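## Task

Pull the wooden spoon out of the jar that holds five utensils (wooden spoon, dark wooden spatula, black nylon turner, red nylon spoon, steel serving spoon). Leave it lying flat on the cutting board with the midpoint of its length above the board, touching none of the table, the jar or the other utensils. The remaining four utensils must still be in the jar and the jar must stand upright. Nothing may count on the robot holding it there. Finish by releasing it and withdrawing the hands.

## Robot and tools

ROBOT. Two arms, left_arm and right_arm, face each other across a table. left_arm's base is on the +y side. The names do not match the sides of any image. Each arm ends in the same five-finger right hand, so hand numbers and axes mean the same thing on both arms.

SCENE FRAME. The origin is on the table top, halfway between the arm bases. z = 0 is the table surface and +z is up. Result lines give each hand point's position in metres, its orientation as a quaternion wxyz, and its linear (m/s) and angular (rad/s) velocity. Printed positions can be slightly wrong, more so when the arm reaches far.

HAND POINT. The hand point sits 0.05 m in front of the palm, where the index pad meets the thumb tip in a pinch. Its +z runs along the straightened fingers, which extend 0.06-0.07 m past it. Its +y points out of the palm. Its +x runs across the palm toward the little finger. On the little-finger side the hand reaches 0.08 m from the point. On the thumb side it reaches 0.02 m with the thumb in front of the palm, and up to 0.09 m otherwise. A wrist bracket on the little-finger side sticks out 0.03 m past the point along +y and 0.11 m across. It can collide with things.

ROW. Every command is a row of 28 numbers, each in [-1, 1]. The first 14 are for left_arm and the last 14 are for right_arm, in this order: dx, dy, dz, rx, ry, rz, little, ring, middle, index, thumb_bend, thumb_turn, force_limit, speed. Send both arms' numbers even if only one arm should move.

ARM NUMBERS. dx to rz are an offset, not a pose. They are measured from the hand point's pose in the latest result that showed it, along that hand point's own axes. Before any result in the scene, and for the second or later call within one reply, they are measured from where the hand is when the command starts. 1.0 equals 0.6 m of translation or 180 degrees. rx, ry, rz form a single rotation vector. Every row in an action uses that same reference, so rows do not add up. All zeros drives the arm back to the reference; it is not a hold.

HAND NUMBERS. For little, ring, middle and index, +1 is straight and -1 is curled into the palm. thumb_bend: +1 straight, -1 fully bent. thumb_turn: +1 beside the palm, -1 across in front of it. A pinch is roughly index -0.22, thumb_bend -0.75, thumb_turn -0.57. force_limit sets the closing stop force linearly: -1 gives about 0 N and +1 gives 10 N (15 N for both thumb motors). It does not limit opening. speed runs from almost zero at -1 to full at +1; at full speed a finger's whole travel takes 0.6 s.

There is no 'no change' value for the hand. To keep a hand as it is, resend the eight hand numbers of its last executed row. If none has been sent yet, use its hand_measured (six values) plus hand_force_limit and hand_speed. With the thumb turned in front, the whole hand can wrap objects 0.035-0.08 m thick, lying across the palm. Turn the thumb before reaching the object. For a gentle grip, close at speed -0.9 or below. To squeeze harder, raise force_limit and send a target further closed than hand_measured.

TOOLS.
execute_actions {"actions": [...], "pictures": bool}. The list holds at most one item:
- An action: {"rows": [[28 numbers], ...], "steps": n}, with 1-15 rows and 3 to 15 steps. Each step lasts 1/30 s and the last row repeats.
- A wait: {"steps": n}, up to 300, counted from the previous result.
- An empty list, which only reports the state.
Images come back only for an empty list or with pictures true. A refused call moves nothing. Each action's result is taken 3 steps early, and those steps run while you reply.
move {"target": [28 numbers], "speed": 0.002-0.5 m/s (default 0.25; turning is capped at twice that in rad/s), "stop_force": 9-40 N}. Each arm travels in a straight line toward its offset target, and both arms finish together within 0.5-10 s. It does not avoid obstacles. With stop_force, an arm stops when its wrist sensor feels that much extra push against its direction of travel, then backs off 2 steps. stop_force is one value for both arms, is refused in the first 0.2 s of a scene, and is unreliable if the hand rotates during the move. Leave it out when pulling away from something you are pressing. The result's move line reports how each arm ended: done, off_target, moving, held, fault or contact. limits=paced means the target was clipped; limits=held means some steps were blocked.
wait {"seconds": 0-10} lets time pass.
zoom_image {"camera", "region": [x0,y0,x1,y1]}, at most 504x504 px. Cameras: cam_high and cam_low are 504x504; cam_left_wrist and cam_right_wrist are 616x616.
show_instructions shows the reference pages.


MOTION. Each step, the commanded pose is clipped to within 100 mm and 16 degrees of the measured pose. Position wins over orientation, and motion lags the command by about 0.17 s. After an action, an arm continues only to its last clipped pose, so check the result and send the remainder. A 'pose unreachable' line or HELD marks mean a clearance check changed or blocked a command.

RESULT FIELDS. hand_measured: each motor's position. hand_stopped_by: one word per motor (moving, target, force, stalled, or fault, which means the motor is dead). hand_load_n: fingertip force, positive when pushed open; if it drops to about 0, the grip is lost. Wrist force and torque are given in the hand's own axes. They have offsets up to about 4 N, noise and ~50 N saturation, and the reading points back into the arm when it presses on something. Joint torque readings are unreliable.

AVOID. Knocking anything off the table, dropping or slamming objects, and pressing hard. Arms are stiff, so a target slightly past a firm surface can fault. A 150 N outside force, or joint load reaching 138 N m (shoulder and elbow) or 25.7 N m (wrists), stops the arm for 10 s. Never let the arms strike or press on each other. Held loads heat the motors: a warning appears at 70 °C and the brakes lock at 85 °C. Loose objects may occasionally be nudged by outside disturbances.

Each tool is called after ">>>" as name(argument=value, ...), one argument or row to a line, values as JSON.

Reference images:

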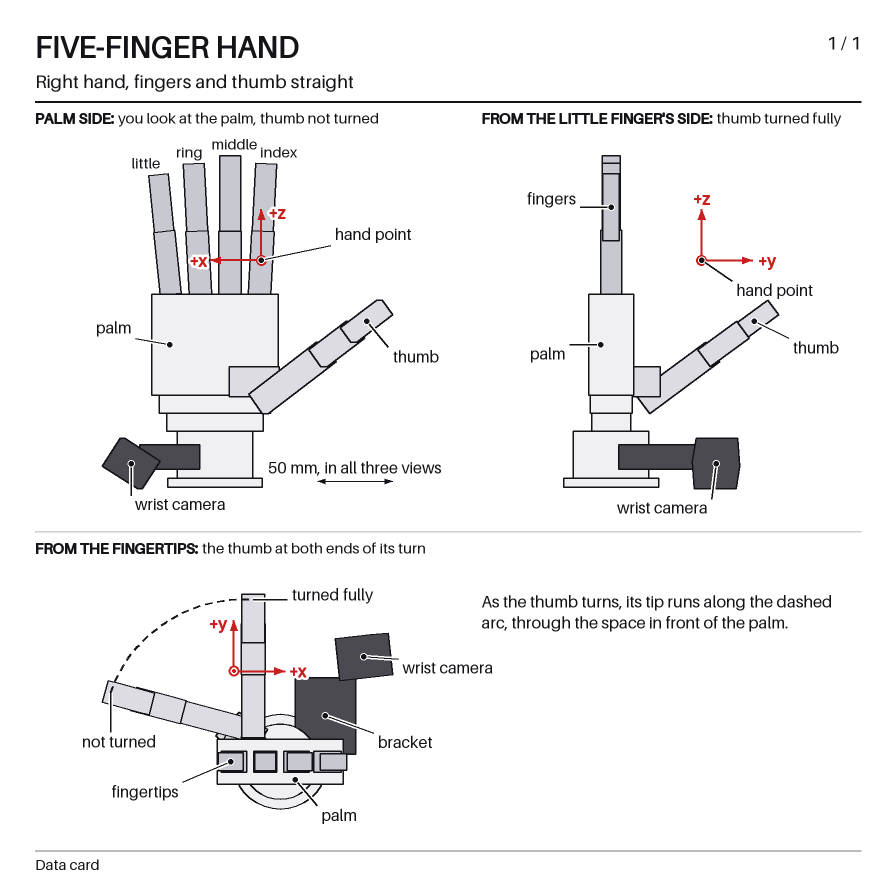

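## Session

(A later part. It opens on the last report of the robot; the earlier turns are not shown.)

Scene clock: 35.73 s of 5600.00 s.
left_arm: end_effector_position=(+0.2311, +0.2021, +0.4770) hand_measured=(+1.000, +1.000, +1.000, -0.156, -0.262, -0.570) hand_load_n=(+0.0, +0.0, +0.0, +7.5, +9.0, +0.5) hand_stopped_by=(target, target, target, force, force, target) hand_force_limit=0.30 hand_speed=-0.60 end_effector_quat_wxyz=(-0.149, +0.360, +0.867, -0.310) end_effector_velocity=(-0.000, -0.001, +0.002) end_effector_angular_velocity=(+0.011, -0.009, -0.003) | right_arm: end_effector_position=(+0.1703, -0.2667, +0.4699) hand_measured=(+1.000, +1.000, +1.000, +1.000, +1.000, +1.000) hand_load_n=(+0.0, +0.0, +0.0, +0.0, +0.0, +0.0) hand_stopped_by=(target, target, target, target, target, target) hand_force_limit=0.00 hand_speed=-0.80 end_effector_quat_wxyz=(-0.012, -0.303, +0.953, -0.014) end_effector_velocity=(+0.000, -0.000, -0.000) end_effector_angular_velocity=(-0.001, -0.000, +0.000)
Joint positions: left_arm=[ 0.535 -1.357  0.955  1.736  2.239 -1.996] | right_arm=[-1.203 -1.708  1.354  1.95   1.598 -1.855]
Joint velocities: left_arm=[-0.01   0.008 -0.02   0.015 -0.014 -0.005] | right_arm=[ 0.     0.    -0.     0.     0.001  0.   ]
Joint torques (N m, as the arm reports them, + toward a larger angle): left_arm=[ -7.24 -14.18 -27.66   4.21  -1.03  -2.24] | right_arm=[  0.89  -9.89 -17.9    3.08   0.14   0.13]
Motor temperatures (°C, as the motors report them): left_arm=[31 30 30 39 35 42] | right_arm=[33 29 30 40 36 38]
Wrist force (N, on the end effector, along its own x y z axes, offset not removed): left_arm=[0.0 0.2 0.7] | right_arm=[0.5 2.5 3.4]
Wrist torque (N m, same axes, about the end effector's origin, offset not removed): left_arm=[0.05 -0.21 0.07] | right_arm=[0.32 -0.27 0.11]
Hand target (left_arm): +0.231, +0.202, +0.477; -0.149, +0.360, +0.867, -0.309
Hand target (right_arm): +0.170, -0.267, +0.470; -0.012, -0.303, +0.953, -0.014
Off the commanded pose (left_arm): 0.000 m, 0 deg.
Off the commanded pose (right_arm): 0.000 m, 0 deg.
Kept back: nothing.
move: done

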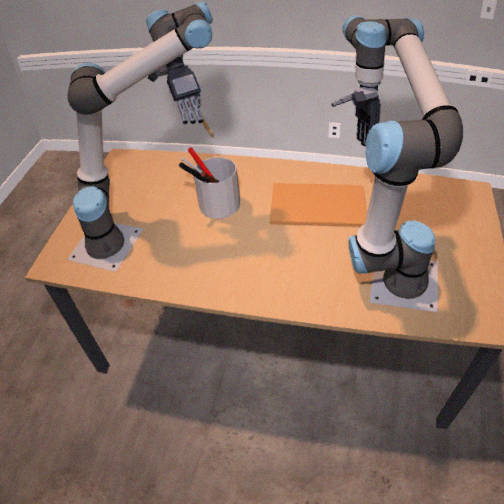

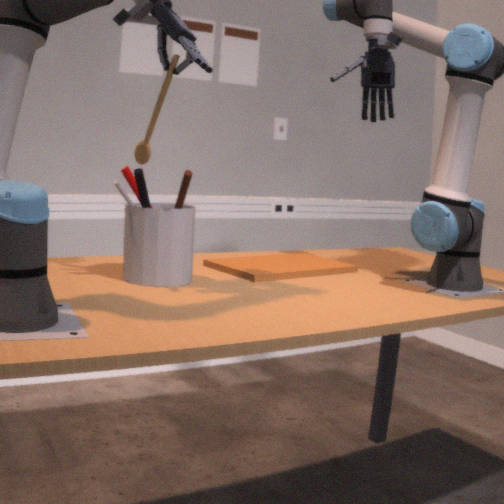

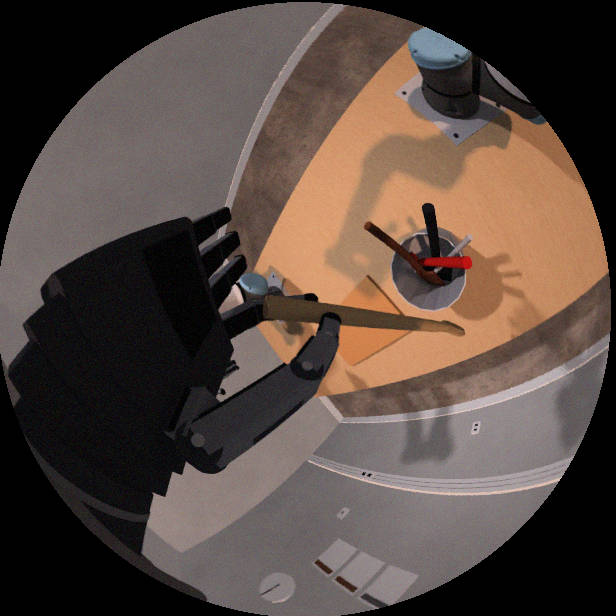

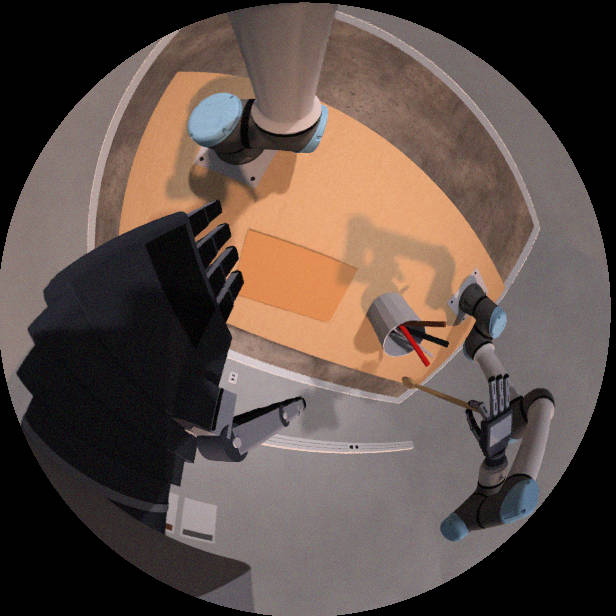

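>>> move(
  target=[0,0,0,0.644,-0.304,-0.558,1,1,1,-0.3,-0.9,-0.57,0.3,-0.6,0.19,-0.27,0,0,0,0,1,1,1,1,1,1,0,-0.8],
  speed=0.2,
)

Scene clock: 44.63 s of 5600.00 s.
left_arm: end_effector_position=(+0.2315, +0.2023, +0.4768) hand_measured=(+1.000, +1.000, +1.000, -0.156, -0.264, -0.570) hand_load_n=(+0.0, +0.0, +0.0, +8.5, +7.5, +1.0) hand_stopped_by=(target, target, target, force, force, target) hand_force_limit=0.30 hand_speed=-0.60 end_effector_quat_wxyz=(+0.176, +0.686, -0.180, +0.683) end_effector_velocity=(-0.001, -0.000, -0.001) end_effector_angular_velocity=(-0.013, -0.019, +0.005) | right_arm: end_effector_position=(+0.1706, -0.4645, +0.4762) hand_measured=(+1.000, +1.000, +1.000, +1.000, +1.000, +1.000) hand_load_n=(+0.0, +0.0, +0.0, +0.0, +0.0, +0.0) hand_stopped_by=(target, target, target, target, target, target) hand_force_limit=0.00 hand_speed=-0.80 end_effector_quat_wxyz=(-0.013, -0.303, +0.953, -0.013) end_effector_velocity=(+0.000, +0.000, +0.000) end_effector_angular_velocity=(+0.000, -0.001, +0.001)
Joint positions: left_arm=[-0.616 -2.202  1.935  0.238 -0.201 -4.68 ] | right_arm=[-2.579 -1.978  1.508  2.02   1.602 -3.231]
Joint velocities: left_arm=[-0.009  0.027  0.008  0.082 -0.014 -0.116] | right_arm=[ 0.001 -0.    -0.     0.    -0.001  0.   ]
Joint torques (N m, as the arm reports them, + toward a larger angle): left_arm=[ -6.59  19.17 -14.74   2.56  -2.12  -2.71] | right_arm=[-13.71  -7.38  -7.34   5.45  -1.71  -2.32]
Motor temperatures (°C, as the motors report them): left_arm=[31 30 30 39 35 42] | right_arm=[33 29 30 40 36 38]
Wrist force (N, on the end effector, along its own x y z axes, offset not removed): left_arm=[-0.7 -0.4 1.5] | right_arm=[1.2 2.5 3.3]
Wrist torque (N m, same axes, about the end effector's origin, offset not removed): left_arm=[-0.07 -0.25 0.05] | right_arm=[0.30 -0.47 0.12]
Hand target (left_arm): +0.231, +0.202, +0.477; +0.176, +0.685, -0.180, +0.684
Hand target (right_arm): +0.171, -0.465, +0.476; -0.013, -0.303, +0.953, -0.013
Off the commanded pose (left_arm): 0.000 m, 0 deg.
Off the commanded pose (right_arm): 0.000 m, 0 deg.
Kept back: nothing.
move: done

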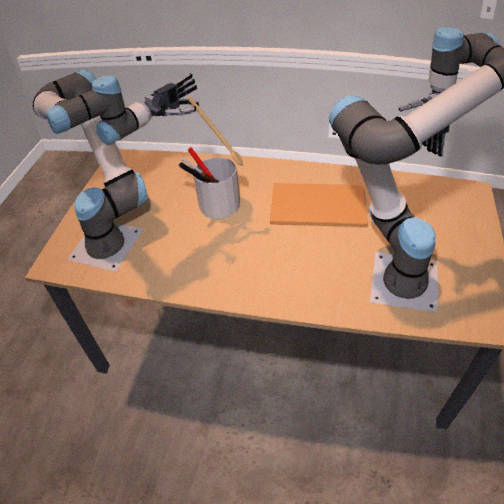

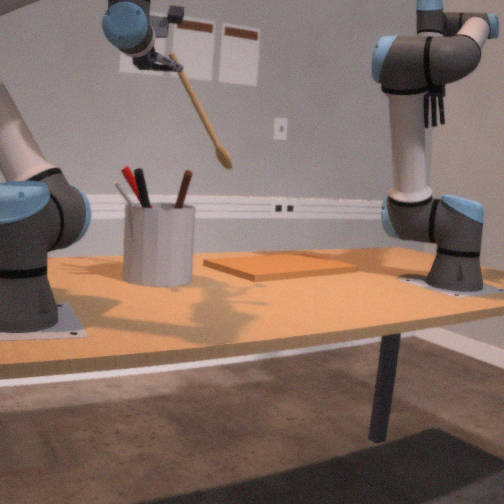

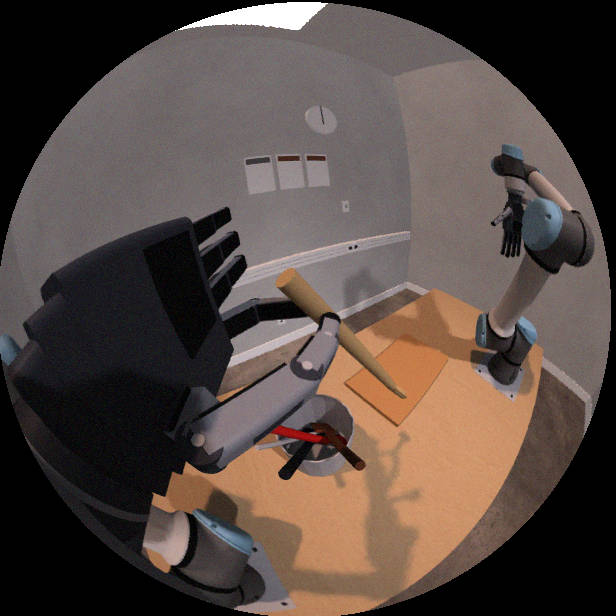

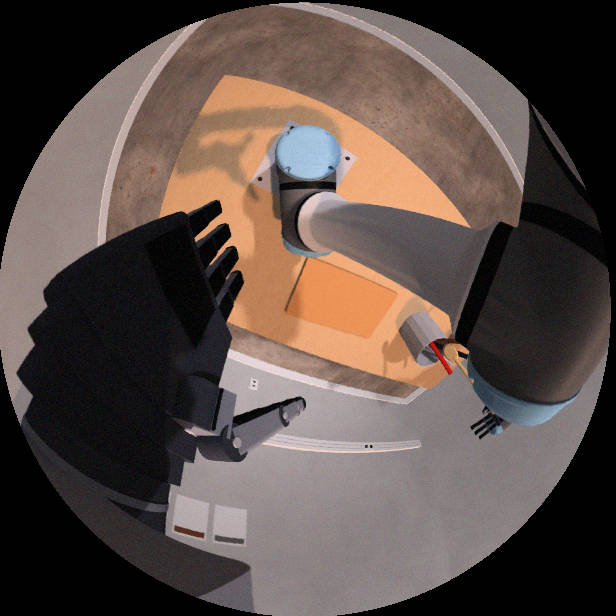

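>>> move(
  target=[-0.317,0.305,0.31,0,0,0,1,1,1,-0.3,-0.9,-0.57,0.3,-0.6,0,0,0,0,0,0,1,1,1,1,1,1,0,-0.8],
  speed=0.1,
)

Scene clock: 48.70 s of 5600.00 s.
left_arm: end_effector_position=(+0.3038, -0.0468, +0.2854) hand_measured=(+1.000, +1.000, +1.000, -0.156, -0.264, -0.570) hand_load_n=(+0.0, +0.0, +0.0, +8.5, +7.5, +1.0) hand_stopped_by=(target, target, target, force, force, target) hand_force_limit=0.30 hand_speed=-0.60 end_effector_quat_wxyz=(+0.176, +0.685, -0.180, +0.683) end_effector_velocity=(-0.001, -0.003, -0.001) end_effector_angular_velocity=(-0.001, +0.000, -0.003) | right_arm: end_effector_position=(+0.1706, -0.4645, +0.4762) hand_measured=(+1.000, +1.000, +1.000, +1.000, +1.000, +1.000) hand_load_n=(+0.0, +0.0, +0.0, +0.0, +0.0, +0.0) hand_stopped_by=(target, target, target, target, target, target) hand_force_limit=0.00 hand_speed=-0.80 end_effector_quat_wxyz=(-0.013, -0.303, +0.953, -0.013) end_effector_velocity=(-0.000, +0.000, -0.000) end_effector_angular_velocity=(-0.000, +0.000, -0.002)
Joint positions: left_arm=[-0.011 -1.409  1.843 -0.423  0.404 -4.717] | right_arm=[-2.579 -1.978  1.508  2.02   1.602 -3.231]
Joint velocities: left_arm=[ 0.     0.006 -0.004 -0.003  0.003  0.   ] | right_arm=[-0.    -0.     0.     0.     0.     0.001]
Joint torques (N m, as the arm reports them, + toward a larger angle): left_arm=[  7.68 -14.34 -29.99  -3.74   2.52   2.45] | right_arm=[-6.2  -5.51 -8.24  5.12 -1.11 -0.54]
Motor temperatures (°C, as the motors report them): left_arm=[31 30 30 39 35 42] | right_arm=[33 29 30 40 36 38]
Wrist force (N, on the end effector, along its own x y z axes, offset not removed): left_arm=[-0.1 -1.4 1.5] | right_arm=[0.0 1.3 3.5]
Wrist torque (N m, same axes, about the end effector's origin, offset not removed): left_arm=[-0.26 -0.32 0.08] | right_arm=[0.15 -0.18 -0.02]
Hand target (left_arm): +0.304, -0.047, +0.285; +0.176, +0.685, -0.180, +0.683
Hand target (right_arm): +0.171, -0.465, +0.476; -0.013, -0.303, +0.953, -0.013
Off the commanded pose (left_arm): 0.001 m, 0 deg.
Off the commanded pose (right_arm): 0.000 m, 0 deg.
Kept back: nothing.
move: done

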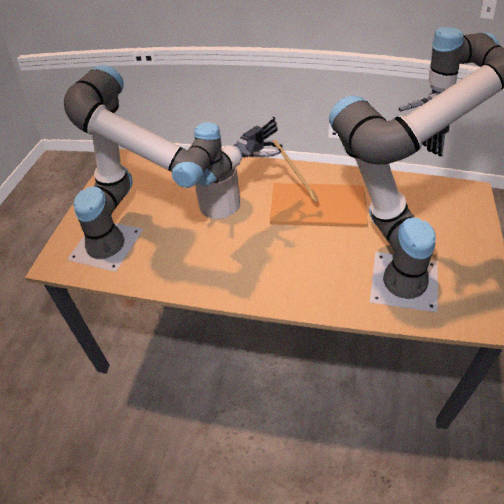

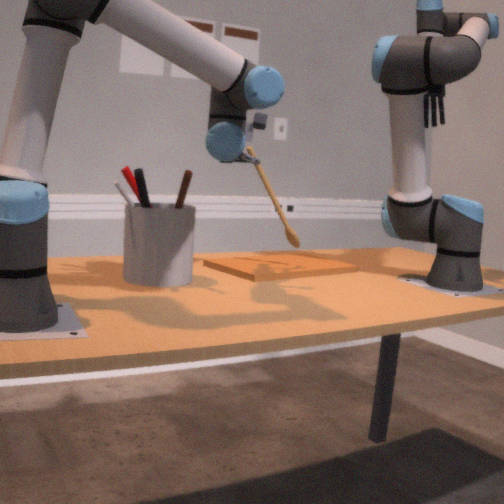

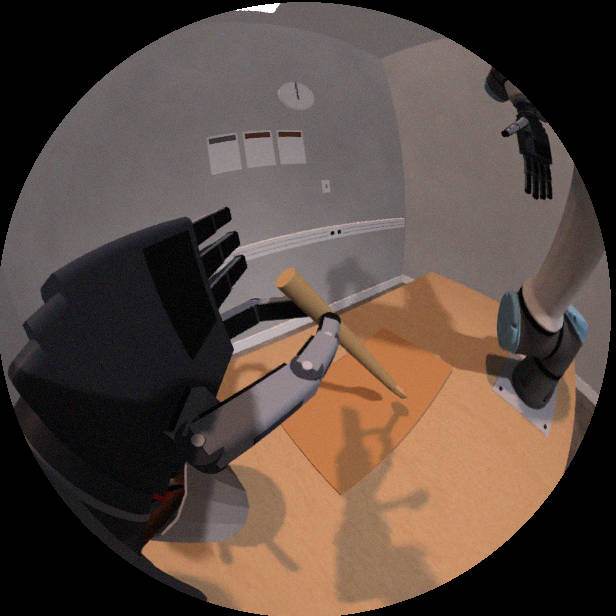

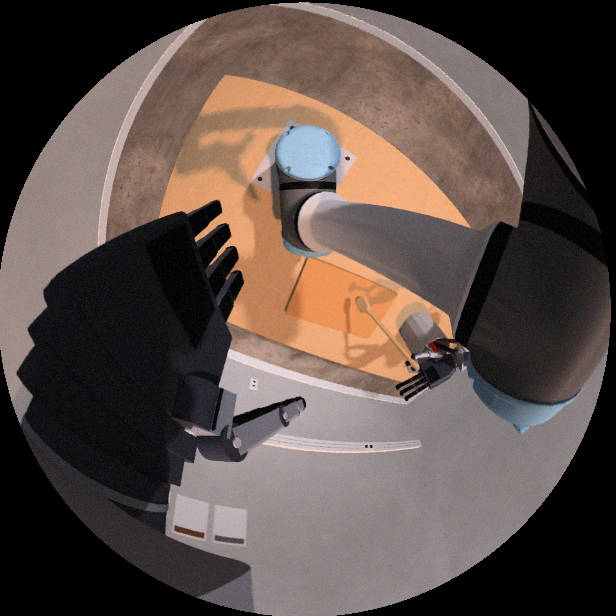

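>>> move(
  target=[-0.27,0,0,0,0,0,1,1,1,-0.3,-0.9,-0.57,0.3,-0.6,0,0,0,0,0,0,1,1,1,1,1,1,0,-0.8],
  speed=0.04,
)

Scene clock: 53.43 s of 5600.00 s.
left_arm: end_effector_position=(+0.3036, -0.0458, +0.1237) hand_measured=(+1.000, +1.000, +1.000, -0.156, -0.264, -0.570) hand_load_n=(+0.0, +0.0, +0.0, +7.5, +6.5, +0.0) hand_stopped_by=(target, target, target, force, force, target) hand_force_limit=0.30 hand_speed=-0.60 end_effector_quat_wxyz=(+0.176, +0.685, -0.180, +0.683) end_effector_velocity=(+0.000, -0.000, -0.003) end_effector_angular_velocity=(+0.000, -0.001, +0.000) | right_arm: end_effector_position=(+0.1706, -0.4645, +0.4762) hand_measured=(+1.000, +1.000, +1.000, +1.000, +1.000, +1.000) hand_load_n=(+0.0, +0.0, +0.0, +0.0, +0.0, +0.0) hand_stopped_by=(target, target, target, target, target, target) hand_force_limit=0.00 hand_speed=-0.80 end_effector_quat_wxyz=(-0.013, -0.303, +0.953, -0.013) end_effector_velocity=(-0.000, +0.000, -0.000) end_effector_angular_velocity=(+0.000, -0.000, +0.001)
Joint positions: left_arm=[-0.012 -1.165  2.026 -0.85   0.404 -4.717] | right_arm=[-2.579 -1.978  1.508  2.02   1.602 -3.231]
Joint velocities: left_arm=[-0.     0.006  0.002 -0.01  -0.     0.003] | right_arm=[ 0.    -0.     0.     0.    -0.    -0.001]
Joint torques (N m, as the arm reports them, + toward a larger angle): left_arm=[ -2.9  -19.45  -8.49  -3.37  -1.33   2.61] | right_arm=[-6.81 -4.59 -8.99  5.06 -1.28 -0.26]
Motor temperatures (°C, as the motors report them): left_arm=[31 30 30 39 35 42] | right_arm=[33 29 30 40 36 38]
Wrist force (N, on the end effector, along its own x y z axes, offset not removed): left_arm=[-0.7 -0.4 0.9] | right_arm=[1.6 1.4 1.9]
Wrist torque (N m, same axes, about the end effector's origin, offset not removed): left_arm=[-0.10 -0.15 0.07] | right_arm=[0.32 -0.54 0.04]
Hand target (left_arm): +0.304, -0.046, +0.123; +0.176, +0.685, -0.180, +0.683
Hand target (right_arm): +0.171, -0.465, +0.476; -0.013, -0.303, +0.953, -0.013
Off the commanded pose (left_arm): 0.000 m, 0 deg.
Off the commanded pose (right_arm): 0.000 m, 0 deg.
Kept back: nothing.
move: done

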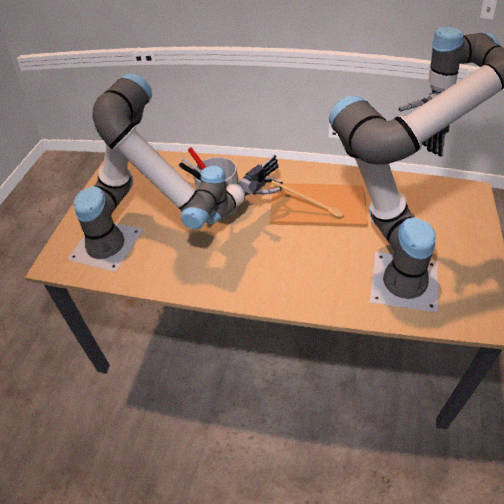

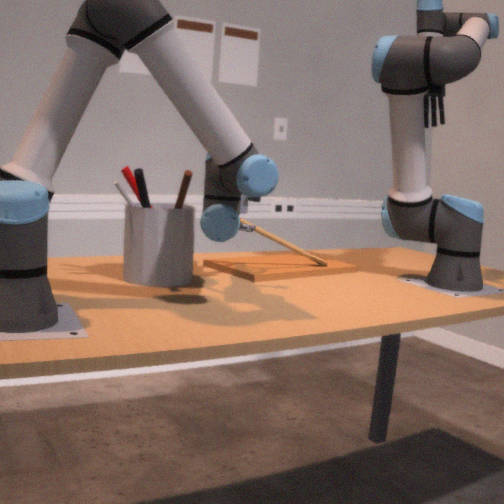

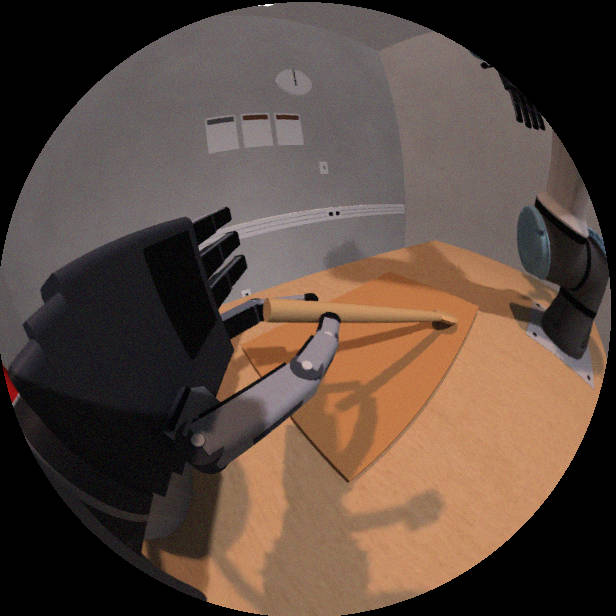

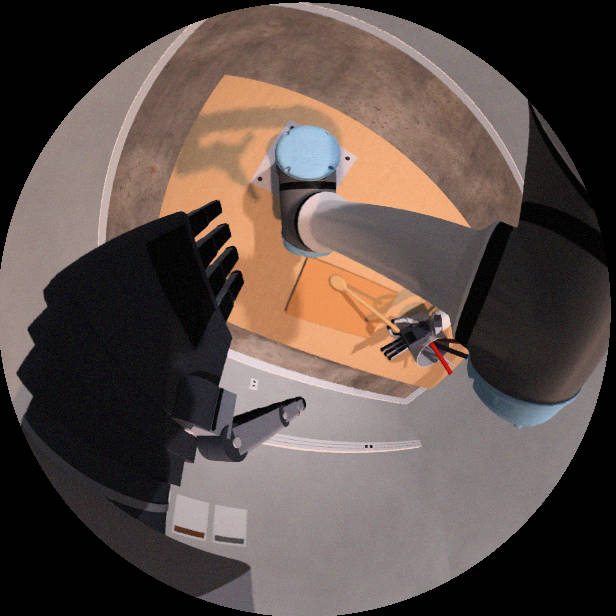

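>>> move(
  target=[-0.085,0,0,0,0,0,1,1,1,-0.3,-0.9,-0.57,0.3,-0.6,0,0,0,0,0,0,1,1,1,1,1,1,0,-0.8],
  speed=0.03,
)

>>> zoom_image(
  camera="cam_low",
  region=[180, 150, 380, 310],
)

Scene clock: 55.77 s of 5600.00 s.
left_arm: end_effector_position=(+0.3035, -0.0455, +0.0729) hand_measured=(+1.000, +1.000, +1.000, -0.156, -0.264, -0.570) hand_load_n=(+0.0, +0.0, +0.0, +7.5, +6.5, +0.0) hand_stopped_by=(target, target, target, force, force, target) hand_force_limit=0.30 hand_speed=-0.60 end_effector_quat_wxyz=(+0.176, +0.685, -0.180, +0.683) end_effector_velocity=(-0.000, -0.000, -0.002) end_effector_angular_velocity=(-0.000, -0.001, -0.001) | right_arm: end_effector_position=(+0.1706, -0.4645, +0.4762) hand_measured=(+1.000, +1.000, +1.000, +1.000, +1.000, +1.000) hand_load_n=(+0.0, +0.0, +0.0, +0.0, +0.0, +0.0) hand_stopped_by=(target, target, target, target, target, target) hand_force_limit=0.00 hand_speed=-0.80 end_effector_quat_wxyz=(-0.013, -0.303, +0.953, -0.013) end_effector_velocity=(+0.000, -0.000, +0.000) end_effector_angular_velocity=(+0.000, -0.000, -0.002)
Joint positions: left_arm=[-0.012 -1.059  2.05  -0.98   0.403 -4.717] | right_arm=[-2.579 -1.978  1.508  2.02   1.602 -3.231]
Joint velocities: left_arm=[ 0.     0.005  0.001 -0.008  0.001  0.003] | right_arm=[-0.001  0.    -0.     0.    -0.     0.001]
Joint torques (N m, as the arm reports them, + toward a larger angle): left_arm=[ -4.99 -22.46  -5.76  -3.25  -1.75   2.2 ] | right_arm=[-6.02 -5.56 -8.3   5.14 -1.26 -0.24]
Motor temperatures (°C, as the motors report them): left_arm=[31 30 30 39 35 42] | right_arm=[33 29 30 40 36 38]
Wrist force (N, on the end effector, along its own x y z axes, offset not removed): left_arm=[-0.7 -0.6 1.5] | right_arm=[1.3 2.1 2.1]
Wrist torque (N m, same axes, about the end effector's origin, offset not removed): left_arm=[-0.16 -0.18 0.06] | right_arm=[0.26 -0.39 0.18]
Hand target (left_arm): +0.303, -0.045, +0.073; +0.176, +0.685, -0.180, +0.683
Hand target (right_arm): +0.171, -0.465, +0.476; -0.013, -0.303, +0.953, -0.013
Off the commanded pose (left_arm): 0.000 m, 0 deg.
Off the commanded pose (right_arm): 0.000 m, 0 deg.
Kept back: nothing.
move: done

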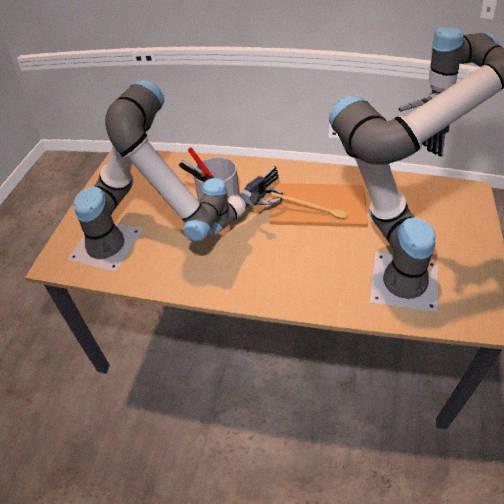

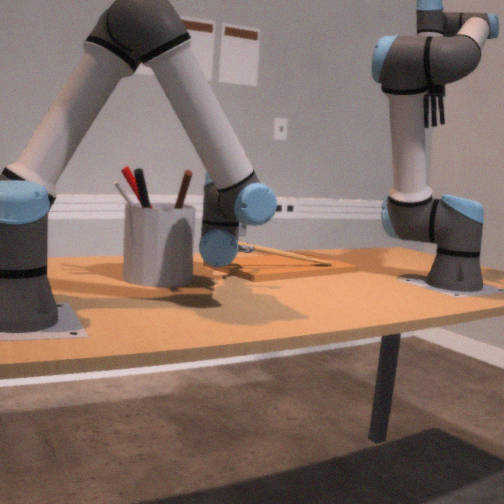

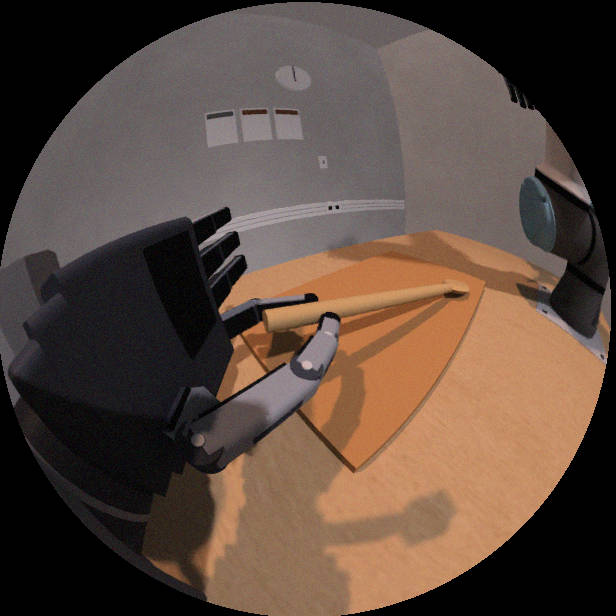

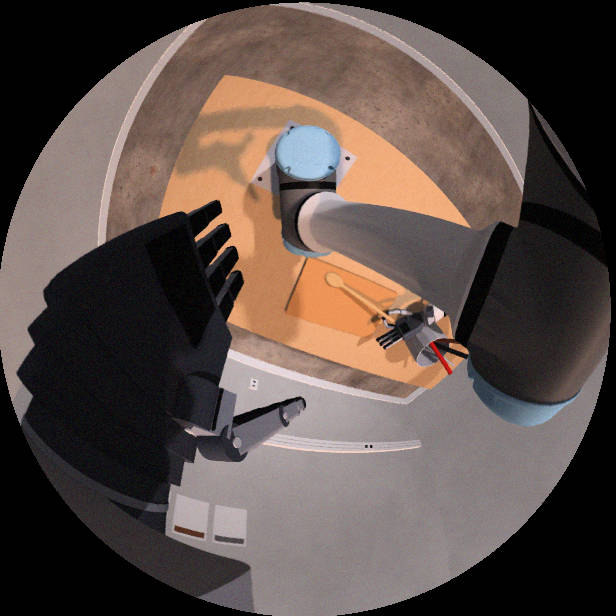

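Region (180, 150, 380, 310) of cam_low's 504x504 image, scaled by 2.520, with more detail than that image has; it fills the top 403 rows of this view, and the rest is white.

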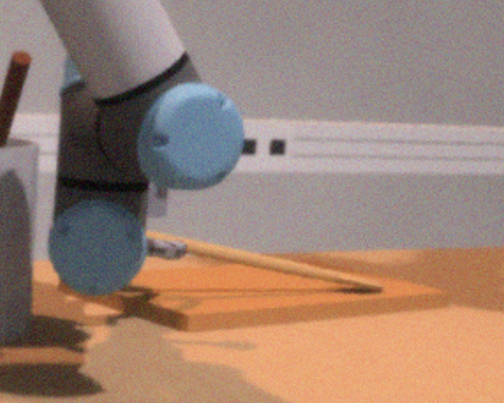

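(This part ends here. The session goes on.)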